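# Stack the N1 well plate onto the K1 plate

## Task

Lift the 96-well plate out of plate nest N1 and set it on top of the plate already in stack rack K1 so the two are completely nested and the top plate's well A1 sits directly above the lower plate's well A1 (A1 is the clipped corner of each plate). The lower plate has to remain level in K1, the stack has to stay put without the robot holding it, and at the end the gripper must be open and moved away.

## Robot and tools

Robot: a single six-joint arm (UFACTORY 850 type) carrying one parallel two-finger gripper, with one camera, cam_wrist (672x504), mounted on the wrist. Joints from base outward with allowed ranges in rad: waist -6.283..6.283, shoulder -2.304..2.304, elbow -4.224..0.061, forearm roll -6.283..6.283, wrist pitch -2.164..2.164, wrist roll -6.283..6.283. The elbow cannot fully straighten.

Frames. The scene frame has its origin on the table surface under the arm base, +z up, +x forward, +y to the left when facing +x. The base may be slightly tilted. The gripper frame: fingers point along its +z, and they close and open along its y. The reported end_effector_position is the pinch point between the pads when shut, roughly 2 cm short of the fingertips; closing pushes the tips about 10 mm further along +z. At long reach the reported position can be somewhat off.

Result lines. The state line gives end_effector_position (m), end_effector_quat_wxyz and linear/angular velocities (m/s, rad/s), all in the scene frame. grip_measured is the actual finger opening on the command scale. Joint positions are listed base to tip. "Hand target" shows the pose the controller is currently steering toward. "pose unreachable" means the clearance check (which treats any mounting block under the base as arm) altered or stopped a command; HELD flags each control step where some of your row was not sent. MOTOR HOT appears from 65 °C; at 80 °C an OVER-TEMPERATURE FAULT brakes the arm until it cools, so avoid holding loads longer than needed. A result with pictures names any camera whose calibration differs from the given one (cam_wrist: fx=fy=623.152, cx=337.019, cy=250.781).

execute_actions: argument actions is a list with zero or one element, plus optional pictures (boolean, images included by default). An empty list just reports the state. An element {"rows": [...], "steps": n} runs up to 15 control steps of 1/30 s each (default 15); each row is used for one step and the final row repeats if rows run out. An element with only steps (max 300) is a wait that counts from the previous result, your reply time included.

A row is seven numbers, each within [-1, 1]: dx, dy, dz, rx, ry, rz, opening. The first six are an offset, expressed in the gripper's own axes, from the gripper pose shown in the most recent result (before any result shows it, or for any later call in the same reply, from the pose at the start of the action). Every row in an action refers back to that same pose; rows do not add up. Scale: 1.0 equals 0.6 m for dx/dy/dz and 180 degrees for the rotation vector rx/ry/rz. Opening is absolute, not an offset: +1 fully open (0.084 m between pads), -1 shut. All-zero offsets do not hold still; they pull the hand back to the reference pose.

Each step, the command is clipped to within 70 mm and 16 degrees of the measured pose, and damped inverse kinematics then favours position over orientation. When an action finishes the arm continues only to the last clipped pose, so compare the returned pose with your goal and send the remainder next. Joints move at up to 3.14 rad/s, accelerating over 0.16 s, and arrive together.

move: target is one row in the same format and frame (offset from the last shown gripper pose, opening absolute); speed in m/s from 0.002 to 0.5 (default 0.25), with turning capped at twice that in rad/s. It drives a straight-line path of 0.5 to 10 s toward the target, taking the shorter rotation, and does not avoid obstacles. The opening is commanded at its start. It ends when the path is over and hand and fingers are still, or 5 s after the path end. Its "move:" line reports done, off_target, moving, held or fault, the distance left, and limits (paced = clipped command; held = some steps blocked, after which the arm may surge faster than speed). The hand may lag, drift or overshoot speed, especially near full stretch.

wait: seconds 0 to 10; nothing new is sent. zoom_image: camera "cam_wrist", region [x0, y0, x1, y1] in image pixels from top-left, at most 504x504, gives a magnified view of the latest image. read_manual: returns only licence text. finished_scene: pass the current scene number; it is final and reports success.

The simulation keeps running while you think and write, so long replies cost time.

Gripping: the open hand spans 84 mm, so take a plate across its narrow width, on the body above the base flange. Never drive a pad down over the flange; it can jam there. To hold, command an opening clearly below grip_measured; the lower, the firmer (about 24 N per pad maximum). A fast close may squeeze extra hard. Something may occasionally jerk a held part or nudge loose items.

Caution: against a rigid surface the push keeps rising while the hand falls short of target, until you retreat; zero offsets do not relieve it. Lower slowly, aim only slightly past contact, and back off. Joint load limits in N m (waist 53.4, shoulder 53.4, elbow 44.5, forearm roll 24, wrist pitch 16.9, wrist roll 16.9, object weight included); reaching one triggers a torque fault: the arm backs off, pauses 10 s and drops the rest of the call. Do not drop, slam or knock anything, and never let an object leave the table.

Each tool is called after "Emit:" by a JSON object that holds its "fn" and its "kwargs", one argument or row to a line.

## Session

Emit:
{"fn": "execute_actions", "kwargs": {
  "actions": []
}}

Scene clock: 0.00 s of 8400.00 s.
end_effector_position=(+0.6569, +0.2025, +0.2389) grip_measured=+1.00 end_effector_quat_wxyz=(+0.208, +0.267, +0.941, -0.012) end_effector_velocity=(+0.001, +0.000, +0.001) end_effector_angular_velocity=(+0.000, -0.001, +0.000)
Joint positions: [-0.136 -0.076 -0.77  -1.386  0.48  -0.951  0.084]
Joint velocities: [-0.     0.001 -0.001  0.     0.     0.    -0.   ]
Motor temperatures (°C, as the motors report them): [17 18 20 23 23 23]
Hand target: +0.657, +0.202, +0.239; +0.208, +0.267, +0.941, -0.012
camera_calibration (this result's frames):
cam_wrist: T_world_to_cam=[[0.507713, 0.853439, 0.117767, -0.503911], [0.769185, -0.510611, 0.384228, -0.423175], [0.388048, -0.104493, -0.915696, 0.122029], [0, 0, 0, 1]] pos_world=[0.533989, 0.22673, 0.333682]

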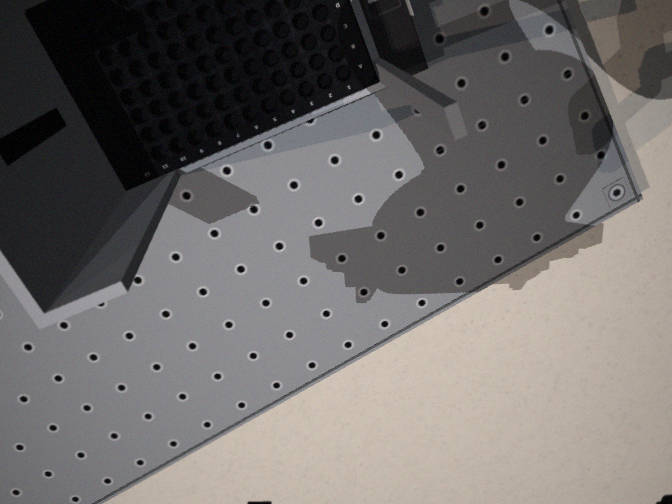

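Emit:
{"fn": "move", "kwargs": {
  "target": [0,0,0,-0.008,0.135,-0.173,1]
}}

Emit:
{"fn": "move", "kwargs": {
  "target": [0.2,-0.3,-0.5,0,0,0,1]
}}

Scene clock: 4.37 s of 8400.00 s.
end_effector_position=(+0.6569, +0.2028, +0.2390) grip_measured=+1.00 end_effector_quat_wxyz=(+0.000, +0.001, +1.000, +0.000) end_effector_velocity=(+0.000, +0.001, -0.000) end_effector_angular_velocity=(+0.002, +0.008, +0.007)
Joint positions: [-0.217 -0.259 -1.049 -2.094  0.834 -0.925  0.084]
Joint velocities: [ 0.001 -0.004 -0.006 -0.009  0.007  0.001 -0.   ]
Motor temperatures (°C, as the motors report them): [17 18 20 23 23 23]
Hand target: +0.657, +0.203, +0.239; -0.000, +0.000, +1.000, +0.000
Off the commanded pose: 0.000 m, 0 deg.
move: done
camera_calibration (this result's frames):
cam_wrist: T_world_to_cam=[[0.0155444, 0.999525, 0.026607, -0.188688], [0.99981, -0.0152259, -0.0121347, -0.58035], [-0.0117239, 0.0267906, -0.999572, 0.378162], [0, 0, 0, 1]] pos_world=[0.587607, 0.169631, 0.375979]

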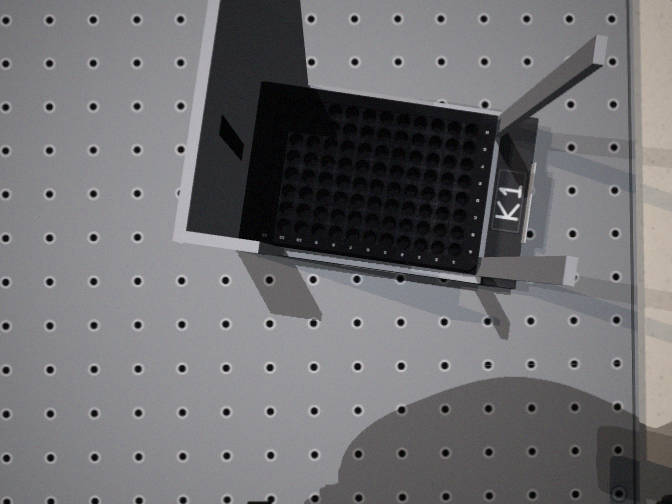

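Scene clock: 6.47 s of 8400.00 s.
end_effector_position=(+0.5375, +0.0232, +0.5380) grip_measured=+1.00 end_effector_quat_wxyz=(+0.000, +0.001, +1.000, +0.001) end_effector_velocity=(-0.001, -0.002, +0.002) end_effector_angular_velocity=(-0.001, +0.001, -0.000)
Joint positions: [-0.948 -0.176 -1.127 -2.451  1.359 -1.194  0.084]
Joint velocities: [-0.005 -0.002 -0.003 -0.004  0.003 -0.002 -0.   ]
Motor temperatures (°C, as the motors report them): [17 18 20 23 23 23]
Hand target: +0.537, +0.023, +0.538; +0.000, +0.001, +1.000, +0.001
Off the commanded pose: 0.001 m, 0 deg.
move: done
camera_calibration (this result's frames):
cam_wrist: T_world_to_cam=[[0.0151739, 0.999525, 0.0268389, -0.0152001], [0.999819, -0.0148598, -0.0118642, -0.460217], [-0.0114597, 0.0270141, -0.999569, 0.680294], [0, 0, 0, 1]] pos_world=[0.46816, -0.0100233, 0.674949]

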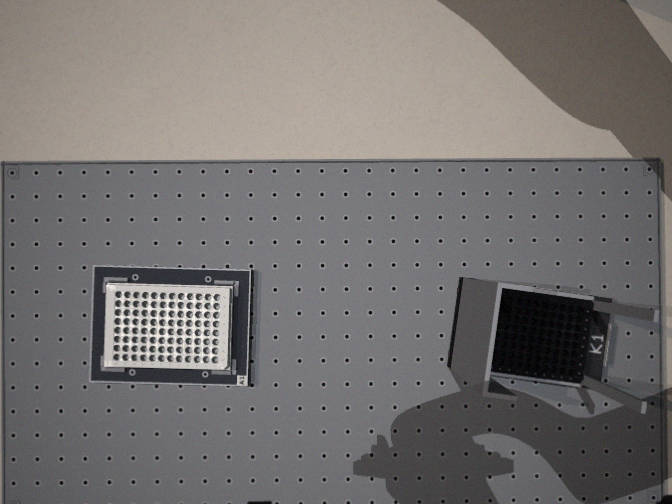

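Emit:
{"fn": "move", "kwargs": {
  "target": [0.006,-0.31,0.4,0,0,0.5,1]
}}

Scene clock: 13.87 s of 8400.00 s.
end_effector_position=(+0.5344, -0.1625, +0.2987) grip_measured=+1.00 end_effector_quat_wxyz=(-0.000, +0.707, +0.707, +0.001) end_effector_velocity=(-0.000, -0.001, -0.002) end_effector_angular_velocity=(+0.001, +0.001, -0.011)
Joint positions: [-0.822 -0.712 -1.144 -2.203  0.94   0.025  0.084]
Joint velocities: [ 0.001 -0.005 -0.002  0.001 -0.001  0.01   0.   ]
Motor temperatures (°C, as the motors report them): [17 18 20 23 23 23]
Hand target: +0.534, -0.163, +0.298; -0.000, +0.708, +0.707, +0.000
Off the commanded pose: 0.001 m, 0 deg.
After step 90, 0.73 s passed at rest.
move: done
camera_calibration (this result's frames):
cam_wrist: T_world_to_cam=[[0.999552, -0.0142856, 0.0263141, -0.51384], [-0.0139422, -0.999816, -0.0131876, -0.0805541], [0.0264977, 0.0128148, -0.999567, 0.423466], [0, 0, 0, 1]] pos_world=[0.501266, -0.0933064, 0.435741]

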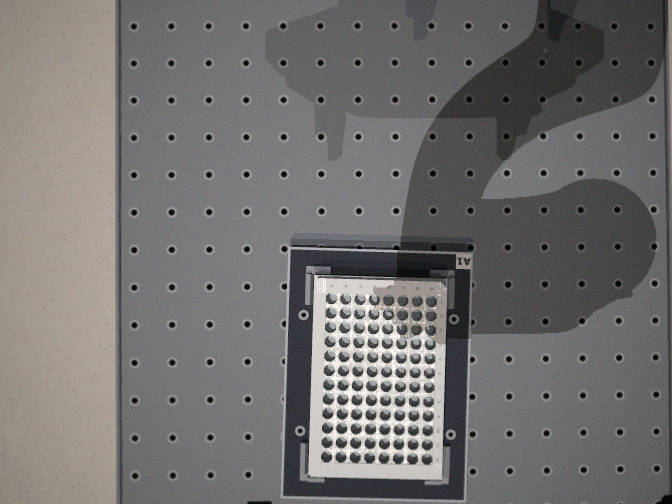

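Emit:
{"fn": "move", "kwargs": {
  "target": [-0.012,0.005,0.33,0,0,0.007,1],
  "speed": 0.15
}}

Scene clock: 19.83 s of 8400.00 s.
end_effector_position=(+0.5377, -0.1697, +0.1013) grip_measured=+1.00 end_effector_quat_wxyz=(+0.000, +0.715, +0.699, +0.000) end_effector_velocity=(+0.000, -0.000, -0.002) end_effector_angular_velocity=(+0.000, -0.001, +0.000)
Joint positions: [-0.592 -0.994 -1.183 -1.817  0.772 -0.202  0.084]
Joint velocities: [ 0.003 -0.004 -0.002  0.005 -0.001 -0.003 -0.   ]
Motor temperatures (°C, as the motors report them): [17 18 20 23 23 23]
Hand target: +0.538, -0.170, +0.101; -0.000, +0.715, +0.699, +0.000
Off the commanded pose: 0.001 m, 0 deg.
After step 90, 1.10 s passed at rest.
move: done
camera_calibration (this result's frames):
cam_wrist: T_world_to_cam=[[0.998996, -0.0362541, 0.0263271, -0.515446], [-0.0359234, -0.999271, -0.0129268, -0.0784664], [0.0267766, 0.0119681, -0.99957, 0.225915], [0, 0, 0, 1]] pos_world=[0.50606, -0.0998, 0.238374]

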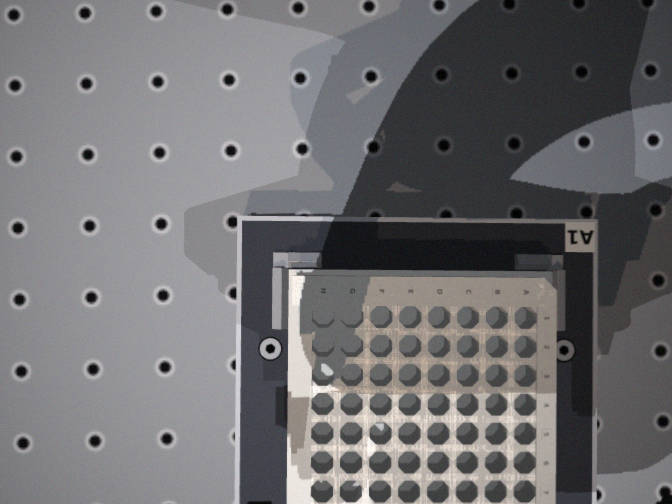

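Emit:
{"fn": "move", "kwargs": {
  "target": [0,0,0.09,0,0,0,1],
  "speed": 0.04
}}

Emit:
{"fn": "move", "kwargs": {
  "target": [0,0,0,0,0,0,0.3]
}}

Scene clock: 24.53 s of 8400.00 s.
end_effector_position=(+0.5378, -0.1698, +0.0478) grip_measured=+1.00 end_effector_quat_wxyz=(+0.000, +0.715, +0.699, +0.000) end_effector_velocity=(+0.000, -0.000, -0.001) end_effector_angular_velocity=(-0.000, -0.002, -0.001)
Joint positions: [-0.526 -1.082 -1.226 -1.708  0.753 -0.263  0.084]
Joint velocities: [ 0.001 -0.003 -0.002  0.005  0.    -0.003  0.   ]
Motor temperatures (°C, as the motors report them): [17 18 20 23 23 23]
Hand target: +0.538, -0.170, +0.047; +0.000, +0.715, +0.699, +0.000
Off the commanded pose: 0.000 m, 0 deg.
After step 90, 0.03 s passed at rest.
move: done
camera_calibration (this result's frames):
cam_wrist: T_world_to_cam=[[0.998993, -0.0362536, 0.0264191, -0.514178], [-0.0359238, -0.999272, -0.0128519, -0.0792073], [0.0268658, 0.0118899, -0.999568, 0.172351], [0, 0, 0, 1]] pos_world=[0.506185, -0.0998397, 0.184843]

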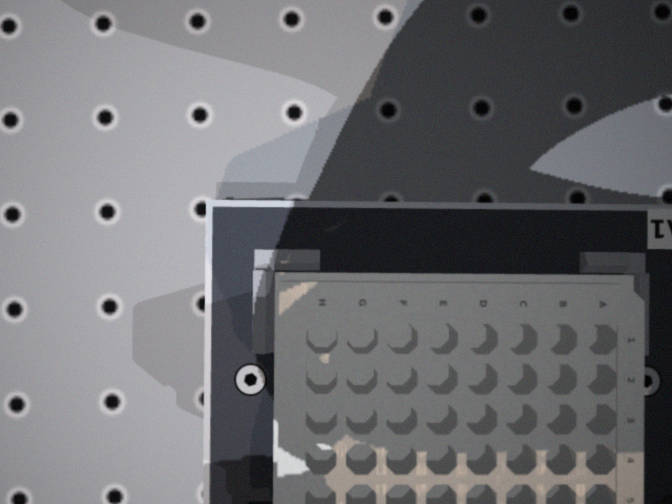

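Scene clock: 25.03 s of 8400.00 s.
end_effector_position=(+0.5378, -0.1700, +0.0481) grip_measured=+0.88 end_effector_quat_wxyz=(+0.000, +0.715, +0.699, +0.000) end_effector_velocity=(+0.000, +0.000, -0.001) end_effector_angular_velocity=(+0.000, +0.000, +0.000)
Joint positions: [-0.527 -1.082 -1.225 -1.708  0.753 -0.263  0.08 ]
Joint velocities: [ 0.001 -0.001 -0.     0.001 -0.    -0.     0.001]
Motor temperatures (°C, as the motors report them): [17 18 20 23 23 23]
Hand target: +0.538, -0.170, +0.048; +0.000, +0.715, +0.699, +0.000
Off the commanded pose: 0.000 m, 0 deg.
move: done
camera_calibration (this result's frames):
cam_wrist: T_world_to_cam=[[0.998988, -0.0363468, 0.0265102, -0.514152], [-0.0360264, -0.999273, -0.0124662, -0.0793673], [0.026944, 0.0114985, -0.999571, 0.172534], [0, 0, 0, 1]] pos_world=[0.506123, -0.0999812, 0.185101]

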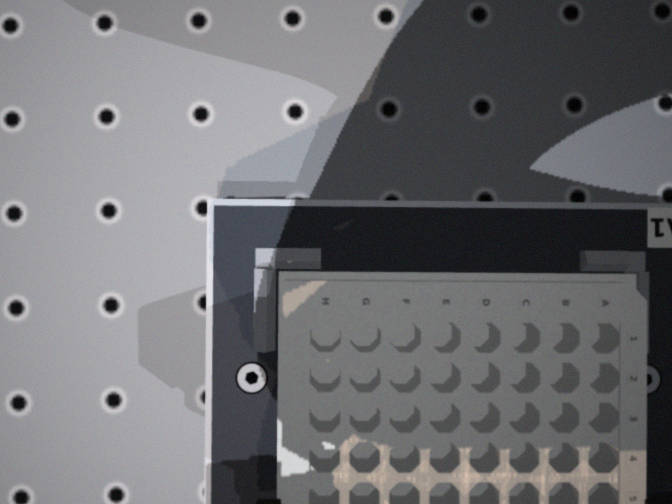

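Emit:
{"fn": "move", "kwargs": {
  "target": [0,0,-0.4,0,0,0,0.3],
  "speed": 0.12
}}

Emit:
{"fn": "move", "kwargs": {
  "target": [0.4,0,0,0,0,0,0.3],
  "speed": 0.15
}}

Scene clock: 30.63 s of 8400.00 s.
end_effector_position=(+0.5374, -0.1697, +0.2874) grip_measured=+0.84 end_effector_quat_wxyz=(+0.000, +0.715, +0.699, +0.000) end_effector_velocity=(+0.001, +0.000, +0.003) end_effector_angular_velocity=(+0.000, -0.001, +0.001)
Joint positions: [-0.813 -0.742 -1.161 -2.188  0.929  0.037  0.078]
Joint velocities: [-0.002  0.003 -0.002 -0.004  0.004  0.003  0.   ]
Motor temperatures (°C, as the motors report them): [17 18 20 23 23 23]
Hand target: +0.537, -0.170, +0.288; +0.000, +0.715, +0.699, +0.000
Off the commanded pose: 0.001 m, 0 deg.
After step 90, 0.10 s passed at rest.
move: done
camera_calibration (this result's frames):
cam_wrist: T_world_to_cam=[[0.998988, -0.0363497, 0.0264799, -0.520096], [-0.0360207, -0.999269, -0.0127993, -0.0760925], [0.0269258, 0.0118326, -0.999567, 0.411795], [0, 0, 0, 1]] pos_world=[0.505741, -0.0998148, 0.424415]

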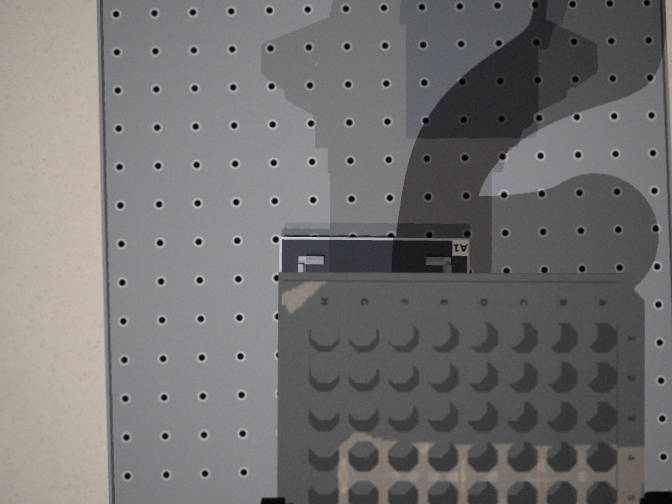

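Scene clock: 32.77 s of 8400.00 s.
end_effector_position=(+0.5416, +0.0696, +0.2872) grip_measured=+0.84 end_effector_quat_wxyz=(+0.000, +0.715, +0.699, +0.000) end_effector_velocity=(-0.000, +0.002, -0.000) end_effector_angular_velocity=(-0.001, +0.002, +0.001)
Joint positions: [-0.535 -0.224 -0.795 -2.096  0.899  0.288  0.078]
Joint velocities: [ 0.003  0.004  0.002 -0.002 -0.001  0.004  0.   ]
Motor temperatures (°C, as the motors report them): [17 18 20 23 23 23]
Hand target: +0.542, +0.070, +0.287; +0.000, +0.715, +0.699, +0.000
Off the commanded pose: 0.001 m, 0 deg.
move: done
camera_calibration (this result's frames):
cam_wrist: T_world_to_cam=[[0.998985, -0.036536, 0.0263455, -0.51551], [-0.0362069, -0.999262, -0.0128642, 0.163321], [0.0267961, 0.0118972, -0.99957, 0.408695], [0, 0, 0, 1]] pos_world=[0.509949, 0.139504, 0.424202]

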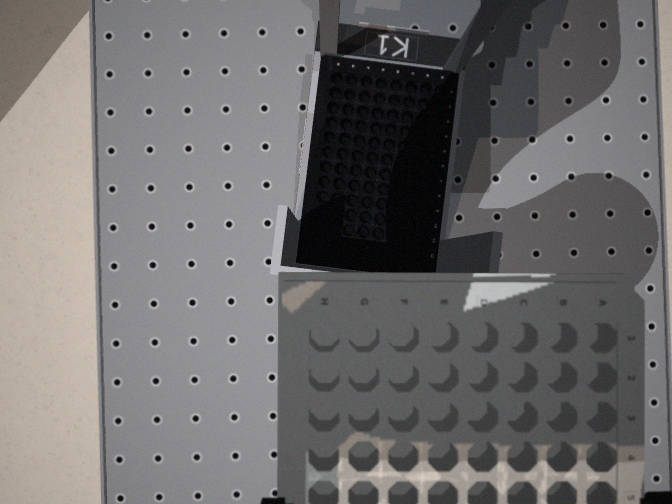

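Emit:
{"fn": "move", "kwargs": {
  "target": [0.2057,0.0073,0.1,0,0,0.038,0.3],
  "speed": 0.1
}}

Emit:
{"fn": "zoom_image", "kwargs": {
  "camera": "cam_wrist",
  "region": [230,150,672,504]
}}

Scene clock: 39.17 s of 8400.00 s.
end_effector_position=(+0.5483, +0.1923, +0.2275) grip_measured=+0.84 end_effector_quat_wxyz=(+0.000, +0.755, +0.655, +0.000) end_effector_velocity=(+0.000, +0.002, -0.001) end_effector_angular_velocity=(-0.000, +0.000, -0.004)
Joint positions: [-0.231 -0.095 -0.73  -1.966  0.773  0.586  0.078]
Joint velocities: [ 0.006  0.001 -0.001  0.002 -0.003  0.008  0.   ]
Motor temperatures (°C, as the motors report them): [17 18 20 23 23 23]
Hand target: +0.548, +0.193, +0.227; +0.000, +0.755, +0.655, +0.000
Off the commanded pose: 0.001 m, 0 deg.
After step 90, 1.57 s passed at rest.
move: done
camera_calibration (this result's frames):
cam_wrist: T_world_to_cam=[[0.987539, -0.155174, 0.0262112, -0.487012], [-0.15488, -0.987849, -0.0129008, 0.348248], [0.0278946, 0.00868044, -0.999573, 0.347387], [0, 0, 0, 1]] pos_world=[0.52519, 0.265429, 0.364497]

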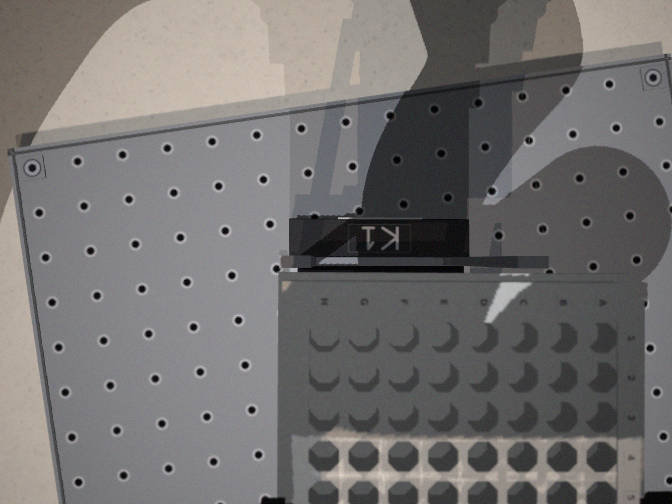

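Region (230, 150, 672, 504) of cam_wrist's 672x504 image, scaled by 1.140, with more detail than that image has; it fills the top 404 rows of this view, and the rest is white.

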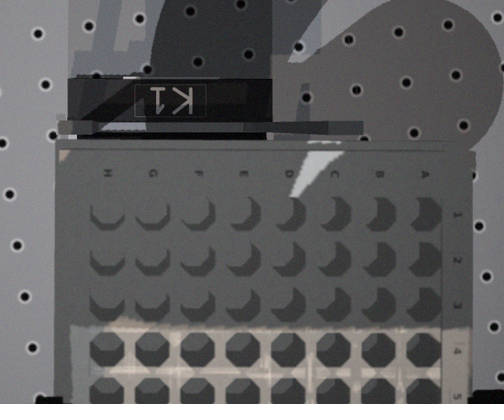

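Emit:
{"fn": "move", "kwargs": {
  "target": [-0.004,0,0.22,0,0,0,0.3],
  "speed": 0.04
}}

Emit:
{"fn": "move", "kwargs": {
  "target": [0,0,0.04,0,0,0,0.3],
  "speed": 0.01
}}

Scene clock: 55.57 s of 8400.00 s.
end_effector_position=(+0.5668, +0.2200, +0.1209) grip_measured=+0.29 end_effector_quat_wxyz=(-0.004, +0.741, +0.671, +0.034) end_effector_velocity=(-0.000, +0.000, -0.000) end_effector_angular_velocity=(+0.000, +0.000, +0.000)
Joint positions: [-0.047 -0.291 -0.777 -1.58   0.68   0.29   0.056]
Joint velocities: [ 0. -0.  0.  0.  0. -0.  0.]
Motor temperatures (°C, as the motors report them): [17 18 20 23 24 23]
Hand target: +0.567, +0.220, +0.121; -0.004, +0.741, +0.671, +0.034
Off the commanded pose: 0.044 m, 5 deg.
TORQUE FAULT: the external load on joint 2 (shoulder) reached its load limit, and the arm stopped for 10 seconds. The arm's remaining commands of this call were not run. Joint 2 (shoulder) moved back by up to 3 degrees. The arm holds there, with its grip as last carried out, and accepts commands again: back off and push less far. The arm stops again, at the same cost, whenever a joint's load reaches its limit.
move: fault
camera_calibration (this result's frames):
cam_wrist: T_world_to_cam=[[0.99117, -0.115966, 0.0642972, -0.513539], [-0.111621, -0.991456, -0.0675009, 0.360029], [0.0715757, 0.059728, -0.995645, 0.203651], [0, 0, 0, 1]] pos_world=[0.534614, 0.285236, 0.260086]

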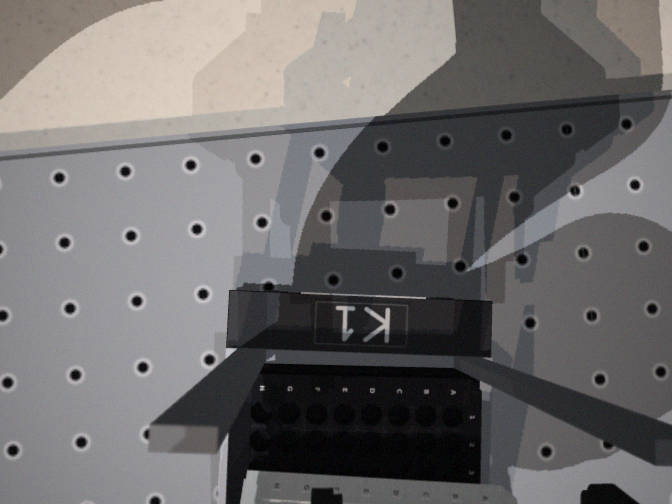

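not run: a fault stop came before this call.

Emit:
{"fn": "move", "kwargs": {
  "target": [0,0,-0.35,0,0,0,1],
  "speed": 0.1
}}

Emit:
{"fn": "move", "kwargs": {
  "target": [-0.12,0,0,0,0,0,1],
  "speed": 0.1
}}

Scene clock: 60.10 s of 8400.00 s.
end_effector_position=(+0.5573, +0.2096, +0.3295) grip_measured=+1.00 end_effector_quat_wxyz=(-0.004, +0.741, +0.671, +0.034) end_effector_velocity=(+0.000, +0.000, +0.003) end_effector_angular_velocity=(+0.001, -0.000, +0.000)
Joint positions: [-0.39   0.061 -0.766 -2.106  0.977  0.653  0.084]
Joint velocities: [-0.005  0.003 -0.002 -0.004  0.006  0.002 -0.   ]
Motor temperatures (°C, as the motors report them): [17 18 20 23 24 23]
Hand target: +0.557, +0.210, +0.330; -0.004, +0.741, +0.671, +0.034
Off the commanded pose: 0.001 m, 0 deg.
move: done
camera_calibration (this result's frames):
cam_wrist: T_world_to_cam=[[0.99118, -0.115947, 0.0641758, -0.518707], [-0.111586, -0.991438, -0.0678176, 0.362804], [0.0714896, 0.0600584, -0.995632, 0.412636], [0, 0, 0, 1]] pos_world=[0.525117, 0.274773, 0.468726]

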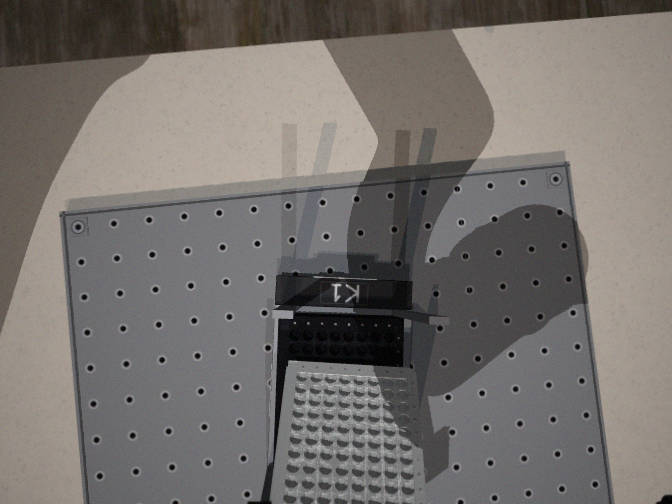

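Scene clock: 61.27 s of 8400.00 s.
end_effector_position=(+0.5505, +0.1385, +0.3257) grip_measured=+1.00 end_effector_quat_wxyz=(-0.004, +0.741, +0.671, +0.034) end_effector_velocity=(-0.000, -0.002, -0.000) end_effector_angular_velocity=(+0.001, +0.000, -0.000)
Joint positions: [-0.509 -0.06  -0.77  -2.097  0.99   0.481  0.084]
Joint velocities: [-0.004 -0.005 -0.001  0.001  0.001 -0.006 -0.   ]
Motor temperatures (°C, as the motors report them): [17 18 20 23 24 23]
Hand target: +0.550, +0.138, +0.326; -0.004, +0.741, +0.671, +0.034
Off the commanded pose: 0.001 m, 0 deg.
move: done
camera_calibration (this result's frames):
cam_wrist: T_world_to_cam=[[0.99119, -0.115798, 0.0642955, -0.52004], [-0.111433, -0.991459, -0.067769, 0.291252], [0.0715938, 0.0600073, -0.995627, 0.413494], [0, 0, 0, 1]] pos_world=[0.51831, 0.203732, 0.46486]

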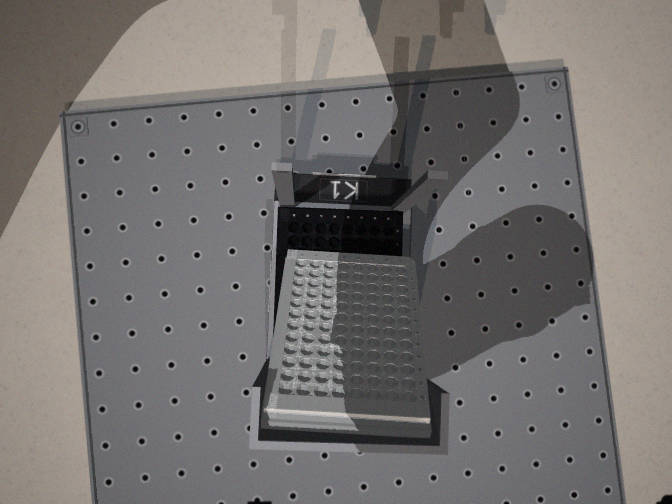

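Emit:
{"fn": "move", "kwargs": {
  "target": [0,0,0,0.028,0.019,-0.986,1],
  "speed": 0.2
}}

Emit:
{"fn": "move", "kwargs": {
  "target": [-0.17,0,0,0,0,0,1],
  "speed": 0.15
}}

Scene clock: 78.53 s of 8400.00 s.
end_effector_position=(+0.5505, +0.1385, +0.3257) grip_measured=+1.00 end_effector_quat_wxyz=(-0.001, -0.655, +0.756, -0.000) end_effector_velocity=(-0.000, +0.000, +0.000) end_effector_angular_velocity=(+0.000, -0.001, +0.013)
Joint positions: [-0.482 -0.054 -0.793 -2.175  0.961 -2.533  0.084]
Joint velocities: [-0.     0.001  0.001  0.001 -0.    -0.014 -0.   ]
Motor temperatures (°C, as the motors report them): [17 18 20 23 23 23]
Hand target: +0.551, +0.139, +0.326; -0.000, -0.655, +0.755, -0.000
Off the commanded pose: 0.000 m, 0 deg.
After step 90, 6.07 s passed at rest.
move: done
camera_calibration (this result's frames):
cam_wrist: T_world_to_cam=[[-0.987319, 0.156625, 0.0258666, 0.543949], [0.156317, 0.987614, -0.0135219, -0.147961], [-0.0276641, -0.009307, -0.999574, 0.479033], [0, 0, 0, 1]] pos_world=[0.573432, 0.0653906, 0.462759]

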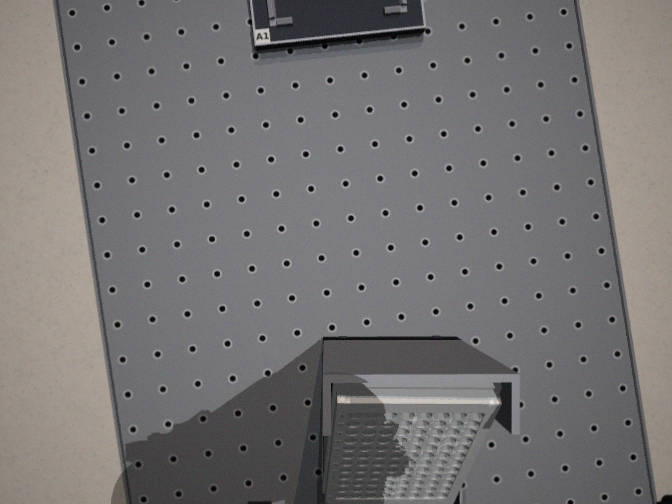

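Scene clock: 79.73 s of 8400.00 s.
end_effector_position=(+0.5646, +0.2389, +0.3255) grip_measured=+1.00 end_effector_quat_wxyz=(-0.001, -0.655, +0.756, -0.000) end_effector_velocity=(+0.001, +0.003, +0.000) end_effector_angular_velocity=(-0.001, -0.000, +0.000)
Joint positions: [-0.298  0.081 -0.815 -2.195  0.942 -2.281  0.084]
Joint velocities: [ 0.006  0.003 -0.002 -0.002 -0.002  0.009 -0.   ]
Motor temperatures (°C, as the motors report them): [17 18 20 23 23 23]
Hand target: +0.565, +0.239, +0.326; -0.001, -0.655, +0.756, -0.000
Off the commanded pose: 0.001 m, 0 deg.
move: done
camera_calibration (this result's frames):
cam_wrist: T_world_to_cam=[[-0.987287, 0.156805, 0.0259978, 0.54207], [0.156498, 0.987587, -0.0134444, -0.249428], [-0.0277832, -0.00920483, -0.999572, 0.480233], [0, 0, 0, 1]] pos_world=[0.587556, 0.165753, 0.462581]

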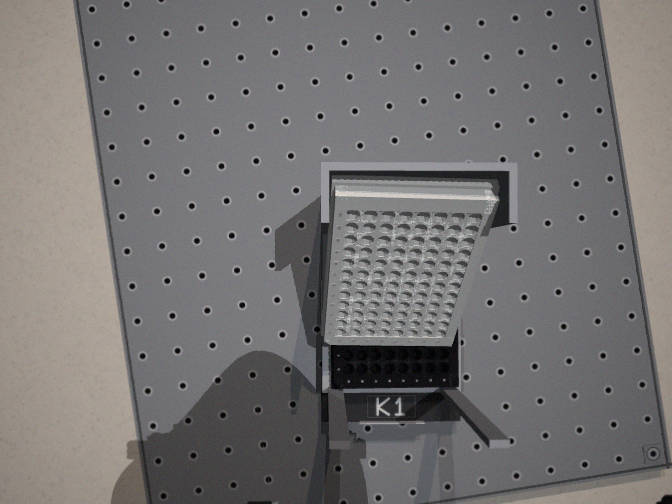

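Emit:
{"fn": "move", "kwargs": {
  "target": [-0.01,0.023,0.2,0,0,0,1],
  "speed": 0.1
}}

Emit:
{"fn": "move", "kwargs": {
  "target": [0,0,0,0,0.233,0,1],
  "speed": 0.15
}}

Scene clock: 88.30 s of 8400.00 s.
end_effector_position=(+0.5518, +0.2465, +0.2061) grip_measured=+1.00 end_effector_quat_wxyz=(-0.001, -0.655, +0.756, -0.000) end_effector_velocity=(-0.000, +0.000, -0.002) end_effector_angular_velocity=(+0.001, +0.001, +0.001)
Joint positions: [-0.095 -0.062 -0.741 -1.939  0.711 -2.444  0.084]
Joint velocities: [ 0.003 -0.004  0.     0.007 -0.002 -0.007 -0.   ]
Motor temperatures (°C, as the motors report them): [17 18 20 23 23 23]
Hand target: +0.552, +0.246, +0.206; -0.001, -0.655, +0.756, -0.000
Off the commanded pose: 0.001 m, 0 deg.
After step 90, 3.87 s passed at rest.
move: done
camera_calibration (this result's frames):
cam_wrist: T_world_to_cam=[[-0.987283, 0.156848, 0.0259186, 0.531337], [0.156535, 0.987577, -0.0137069, -0.256469], [-0.0277465, -0.00947541, -0.99957, 0.3606], [0, 0, 0, 1]] pos_world=[0.574732, 0.173361, 0.343158]

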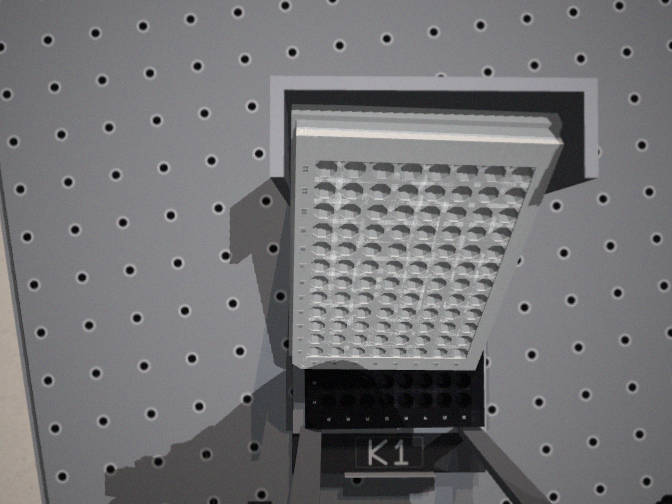

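Scene clock: 91.20 s of 8400.00 s.
end_effector_position=(+0.5518, +0.2461, +0.2064) grip_measured=+1.00 end_effector_quat_wxyz=(-0.270, -0.611, +0.706, -0.235) end_effector_velocity=(-0.000, -0.000, -0.000) end_effector_angular_velocity=(-0.013, +0.002, +0.001)
Joint positions: [ 0.273 -0.103 -0.929 -3.376  0.648 -0.841  0.084]
Joint velocities: [ 0.006 -0.004 -0.003 -0.018  0.008  0.019  0.   ]
Motor temperatures (°C, as the motors report them): [17 18 20 23 23 23]
Hand target: +0.552, +0.246, +0.206; -0.271, -0.611, +0.706, -0.235
Off the commanded pose: 0.001 m, 0 deg.
move: done
camera_calibration (this result's frames):
cam_wrist: T_world_to_cam=[[-0.985406, 0.169989, 0.00891906, 0.530636], [0.119049, 0.725666, -0.67767, -0.0339227], [-0.121669, -0.666718, -0.735312, 0.51991], [0, 0, 0, 1]] pos_world=[0.590187, 0.281047, 0.354575]

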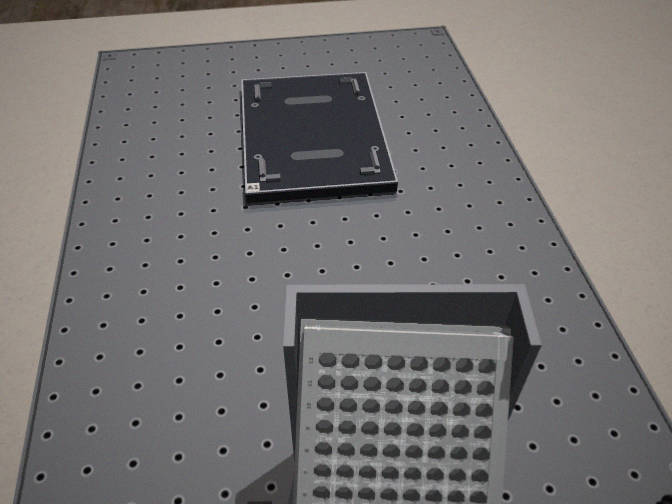

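Emit:
{"fn": "move", "kwargs": {
  "target": [-0.043,0,0.15,0,0,0,1],
  "speed": 0.05
}}

Scene clock: 105.00 s of 8400.00 s.
end_effector_position=(+0.5612, +0.2274, +0.1466) grip_measured=+1.00 end_effector_quat_wxyz=(-0.246, -0.617, +0.707, -0.244) end_effector_velocity=(+0.000, +0.000, -0.000) end_effector_angular_velocity=(+0.000, -0.001, +0.000)
Joint positions: [ 0.293 -0.223 -0.932 -3.457  0.487 -0.727  0.084]
Joint velocities: [ 0.     0.     0.    -0.    -0.001  0.001 -0.   ]
Motor temperatures (°C, as the motors report them): [17 18 20 23 24 23]
Hand target: +0.562, +0.228, +0.147; -0.245, -0.616, +0.708, -0.244
Off the commanded pose: 0.036 m, 3 deg.
TORQUE FAULT: the external load on joint 2 (shoulder) reached its load limit, and the arm stopped for 10 seconds. The arm's remaining commands of this call were not run. Joint 2 (shoulder) moved back by up to 3 degrees. The arm holds there, with its grip as last carried out, and accepts commands again: back off and push less far. The arm stops again, at the same cost, whenever a joint's load reaches its limit.
move: fault
camera_calibration (this result's frames):
cam_wrist: T_world_to_cam=[[-0.98864, 0.147113, -0.0308045, 0.556387], [0.130958, 0.742525, -0.656892, -0.0755741], [-0.0737642, -0.653463, -0.753355, 0.43747], [0, 0, 0, 1]] pos_world=[0.592233, 0.260135, 0.297066]

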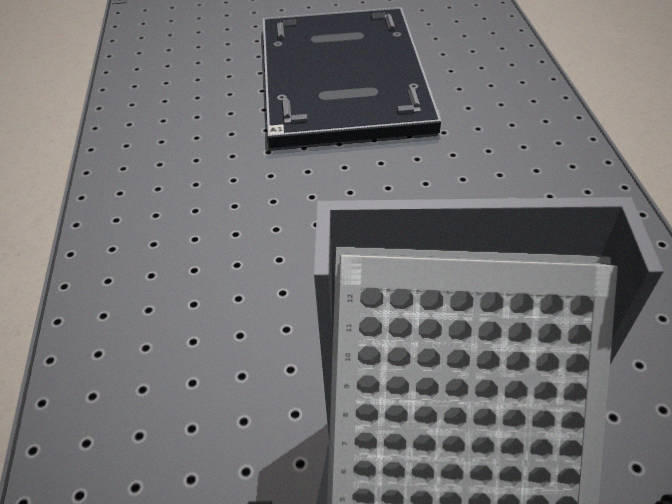

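Emit:
{"fn": "move", "kwargs": {
  "target": [0,0,-0.17,0,0,0,1],
  "speed": 0.08
}}

Emit:
{"fn": "move", "kwargs": {
  "target": [0,0,0,0.008,-0.222,0,1],
  "speed": 0.15
}}

Scene clock: 114.63 s of 8400.00 s.
end_effector_position=(+0.5657, +0.2931, +0.2238) grip_measured=+1.00 end_effector_quat_wxyz=(-0.246, -0.617, +0.707, -0.244) end_effector_velocity=(+0.001, +0.002, +0.002) end_effector_angular_velocity=(+0.000, -0.000, +0.002)
Joint positions: [ 0.326 -0.059 -0.983 -3.381  0.7   -0.792  0.084]
Joint velocities: [ 0.001  0.004 -0.003  0.001  0.005 -0.002  0.   ]
Motor temperatures (°C, as the motors report them): [17 18 20 23 24 23]
Hand target: +0.566, +0.293, +0.224; -0.246, -0.617, +0.707, -0.244
Off the commanded pose: 0.001 m, 0 deg.
After step 90, 4.93 s passed at rest.
move: done
camera_calibration (this result's frames):
cam_wrist: T_world_to_cam=[[-0.988637, 0.147183, -0.0305744, 0.553554], [0.130858, 0.742518, -0.65692, -0.0742106], [-0.0739852, -0.653456, -0.75334, 0.538971], [0, 0, 0, 1]] pos_world=[0.59685, 0.325823, 0.374202]

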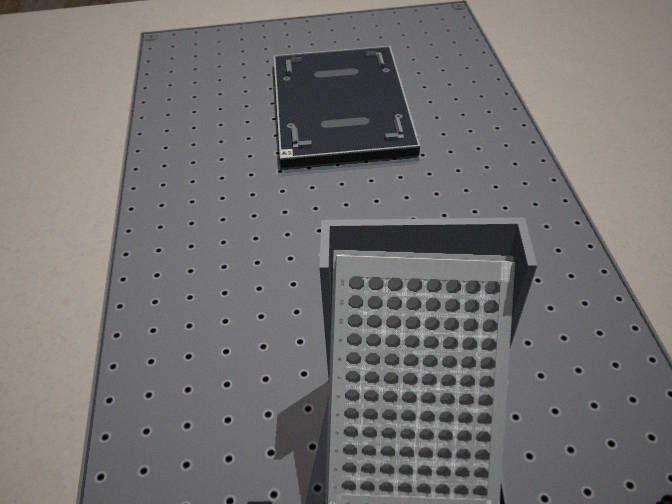

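Scene clock: 117.43 s of 8400.00 s.
end_effector_position=(+0.5658, +0.2935, +0.2235) grip_measured=+1.00 end_effector_quat_wxyz=(+0.017, -0.666, +0.745, -0.027) end_effector_velocity=(-0.001, -0.000, -0.001) end_effector_angular_velocity=(+0.014, -0.001, +0.001)
Joint positions: [-0.019  0.029 -0.756 -1.962  0.654 -2.341  0.084]
Joint velocities: [-0.006 -0.002  0.006  0.023  0.012 -0.027 -0.   ]
Motor temperatures (°C, as the motors report them): [17 18 20 23 24 23]
Hand target: +0.566, +0.293, +0.224; +0.018, -0.666, +0.745, -0.026
Off the commanded pose: 0.000 m, 0 deg.
move: done
camera_calibration (this result's frames):
cam_wrist: T_world_to_cam=[[-0.991323, 0.126055, -0.0372556, 0.562738], [0.126909, 0.991682, -0.021493, -0.287597], [0.0342364, -0.0260345, -0.999075, 0.348595], [0, 0, 0, 1]] pos_world=[0.582419, 0.223344, 0.363056]

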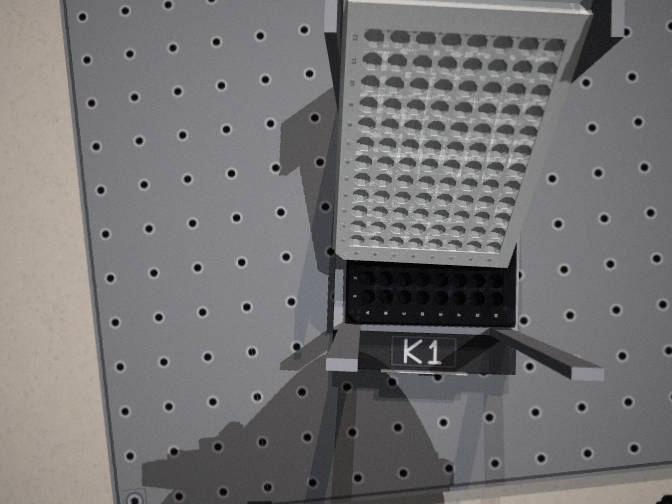

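Emit:
{"fn": "move", "kwargs": {
  "target": [0,0,0,-0.02,-0.003,0.0095,1],
  "speed": 0.15
}}

Emit:
{"fn": "move", "kwargs": {
  "target": [0.18,0.0125,0,0,0,0,1],
  "speed": 0.1
}}

Emit:
{"fn": "move", "kwargs": {
  "target": [0,0,0.19,0,0,0,1],
  "speed": 0.04
}}

Emit:
{"fn": "move", "kwargs": {
  "target": [0,0,0,0,0,0,0.5]
}}

Scene clock: 124.90 s of 8400.00 s.
end_effector_position=(+0.5658, +0.2936, +0.2236) grip_measured=+1.00 end_effector_quat_wxyz=(+0.000, -0.655, +0.755, -0.000) end_effector_velocity=(-0.000, +0.000, -0.000) end_effector_angular_velocity=(+0.003, +0.012, -0.006)
Joint positions: [-0.033 -0.004 -0.795 -2.027  0.718 -2.267  0.084]
Joint velocities: [-0.002 -0.007 -0.007 -0.012  0.012  0.014  0.   ]
Motor temperatures (°C, as the motors report them): [17 18 20 23 24 23]
Hand target: +0.566, +0.294, +0.224; +0.000, -0.655, +0.756, +0.000
Off the commanded pose: 0.000 m, 0 deg.
After step 90, 3.70 s passed at rest.
move: done
camera_calibration (this result's frames):
cam_wrist: T_world_to_cam=[[-0.987586, 0.155179, 0.0243751, 0.538283], [0.154921, 0.987852, -0.0121399, -0.304452], [-0.0259629, -0.00821298, -0.999629, 0.37757], [0, 0, 0, 1]] pos_world=[0.588569, 0.220325, 0.360613]

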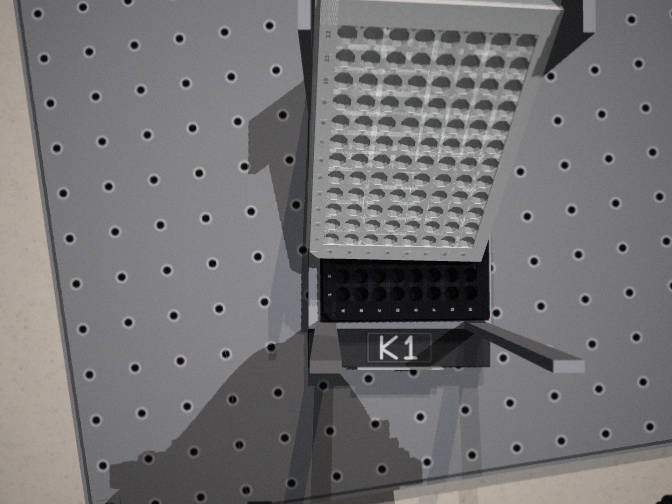

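Scene clock: 126.43 s of 8400.00 s.
end_effector_position=(+0.5435, +0.1883, +0.2235) grip_measured=+1.00 end_effector_quat_wxyz=(+0.001, -0.655, +0.755, -0.000) end_effector_velocity=(-0.001, -0.003, -0.000) end_effector_angular_velocity=(+0.001, +0.000, -0.001)
Joint positions: [-0.233 -0.099 -0.716 -1.949  0.767 -2.581  0.084]
Joint velocities: [-0.005 -0.004  0.002  0.002  0.001 -0.008 -0.   ]
Motor temperatures (°C, as the motors report them): [17 18 20 23 24 23]
Hand target: +0.543, +0.188, +0.224; +0.001, -0.655, +0.755, -0.000
Off the commanded pose: 0.001 m, 0 deg.
move: done
camera_calibration (this result's frames):
cam_wrist: T_world_to_cam=[[-0.987611, 0.155038, 0.0242481, 0.532689], [0.154781, 0.987874, -0.0121517, -0.196889], [-0.0258381, -0.00824796, -0.999632, 0.376037], [0, 0, 0, 1]] pos_world=[0.56628, 0.115016, 0.360589]

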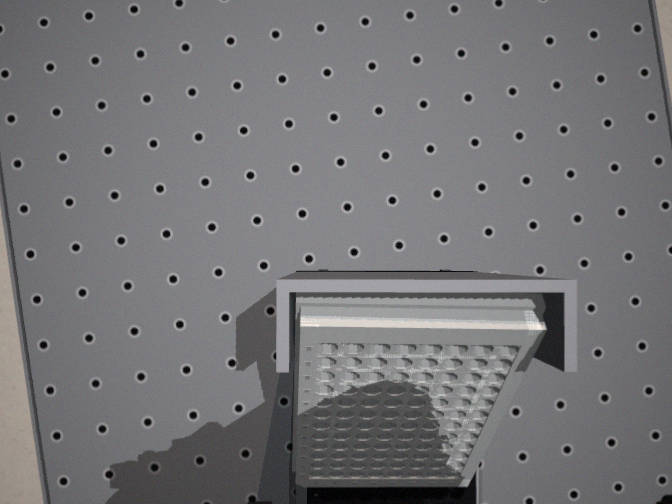

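Scene clock: 129.63 s of 8400.00 s.
end_effector_position=(+0.5438, +0.1882, +0.1101) grip_measured=+1.00 end_effector_quat_wxyz=(+0.000, -0.655, +0.755, -0.001) end_effector_velocity=(+0.000, -0.000, -0.002) end_effector_angular_velocity=(+0.000, -0.001, +0.000)
Joint positions: [-0.065 -0.325 -0.752 -1.604  0.645 -2.84   0.084]
Joint velocities: [ 0.002 -0.005 -0.002  0.008 -0.001 -0.006 -0.   ]
Motor temperatures (°C, as the motors report them): [17 18 20 23 24 23]
Hand target: +0.544, +0.188, +0.110; +0.000, -0.655, +0.755, -0.001
Off the commanded pose: 0.001 m, 0 deg.
move: done
camera_calibration (this result's frames):
cam_wrist: T_world_to_cam=[[-0.987609, 0.155054, 0.0242222, 0.535738], [0.154792, 0.98787, -0.0123374, -0.198221], [-0.0258413, -0.00843517, -0.99963, 0.26268], [0, 0, 0, 1]] pos_world=[0.566571, 0.114964, 0.24716]

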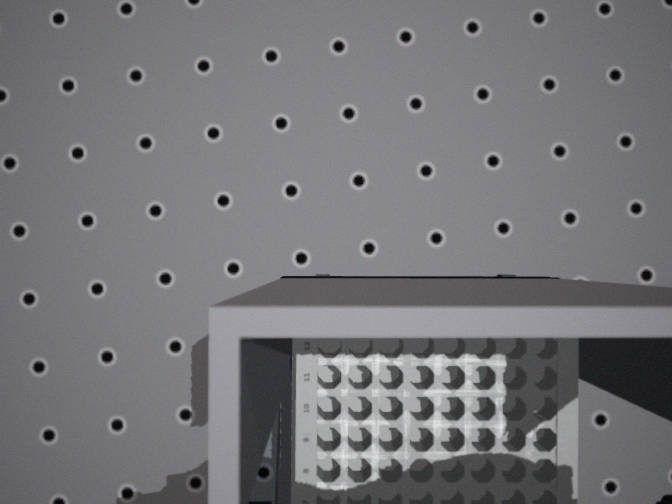

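Scene clock: 130.13 s of 8400.00 s.
end_effector_position=(+0.5438, +0.1882, +0.1101) grip_measured=+0.49 end_effector_quat_wxyz=(+0.000, -0.655, +0.755, -0.001) end_effector_velocity=(+0.000, +0.000, +0.000) end_effector_angular_velocity=(-0.000, -0.001, +0.001)
Joint positions: [-0.065 -0.325 -0.752 -1.604  0.645 -2.84   0.065]
Joint velocities: [ 0.     0.    -0.     0.    -0.001 -0.    -0.   ]
Motor temperatures (°C, as the motors report them): [17 18 20 23 24 23]
Hand target: +0.544, +0.188, +0.110; +0.000, -0.655, +0.755, -0.001
Off the commanded pose: 0.000 m, 0 deg.
move: done
camera_calibration (this result's frames):
cam_wrist: T_world_to_cam=[[-0.98761, 0.155051, 0.024218, 0.535741], [0.154789, 0.98787, -0.0123374, -0.19822], [-0.0258372, -0.00843584, -0.999631, 0.262679], [0, 0, 0, 1]] pos_world=[0.566572, 0.114965, 0.247162]

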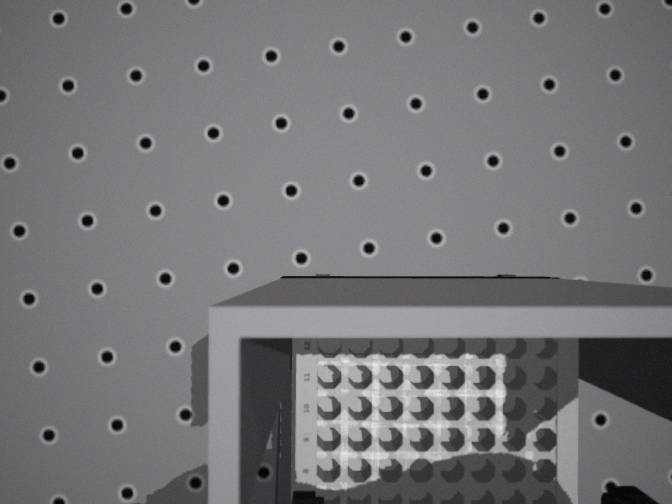

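Emit:
{"fn": "move", "kwargs": {
  "target": [-0.1,0,-0.33,0,0,0,1],
  "speed": 0.1
}}

Emit:
{"fn": "zoom_image", "kwargs": {
  "camera": "cam_wrist",
  "region": [200,80,600,420]
}}

Scene clock: 134.57 s of 8400.00 s.
end_effector_position=(+0.5516, +0.2475, +0.3072) grip_measured=+1.00 end_effector_quat_wxyz=(+0.001, -0.655, +0.755, -0.000) end_effector_velocity=(+0.001, +0.001, +0.003) end_effector_angular_velocity=(+0.000, -0.001, +0.002)
Joint positions: [-0.255  0.1   -0.767 -2.162  0.898 -2.29   0.084]
Joint velocities: [-0.003  0.005 -0.003 -0.004  0.005  0.004 -0.   ]
Motor temperatures (°C, as the motors report them): [17 18 20 23 24 23]
Hand target: +0.552, +0.248, +0.308; +0.001, -0.655, +0.755, -0.000
Off the commanded pose: 0.001 m, 0 deg.
move: done
camera_calibration (this result's frames):
cam_wrist: T_world_to_cam=[[-0.9876, 0.155076, 0.0244559, 0.529397], [0.15482, 0.987869, -0.0120415, -0.255714], [-0.0260266, -0.00810585, -0.999628, 0.460465], [0, 0, 0, 1]] pos_world=[0.574406, 0.174248, 0.444267]

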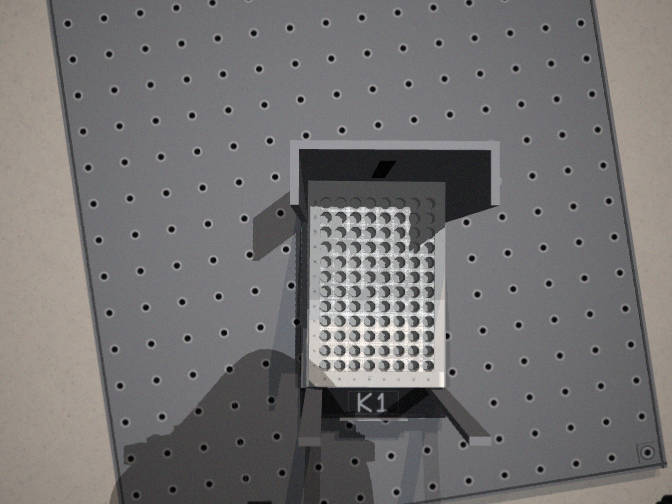

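Region (200, 80, 600, 420) of cam_wrist's 672x504 image, scaled by 1.260, with more detail than that image has; it fills the top 428 rows of this view, and the rest is white.

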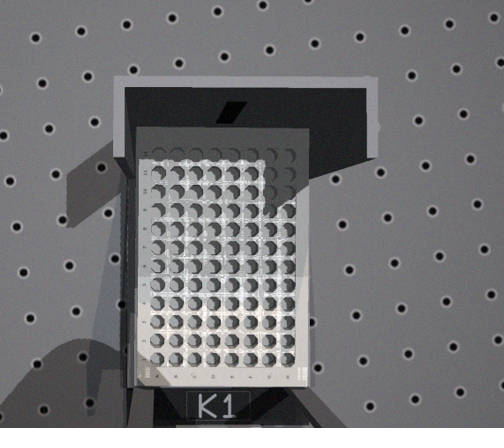

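Emit:
{"fn": "finished_scene", "kwargs": {
  "scene": 2
}}

The scene is finished: the task was done.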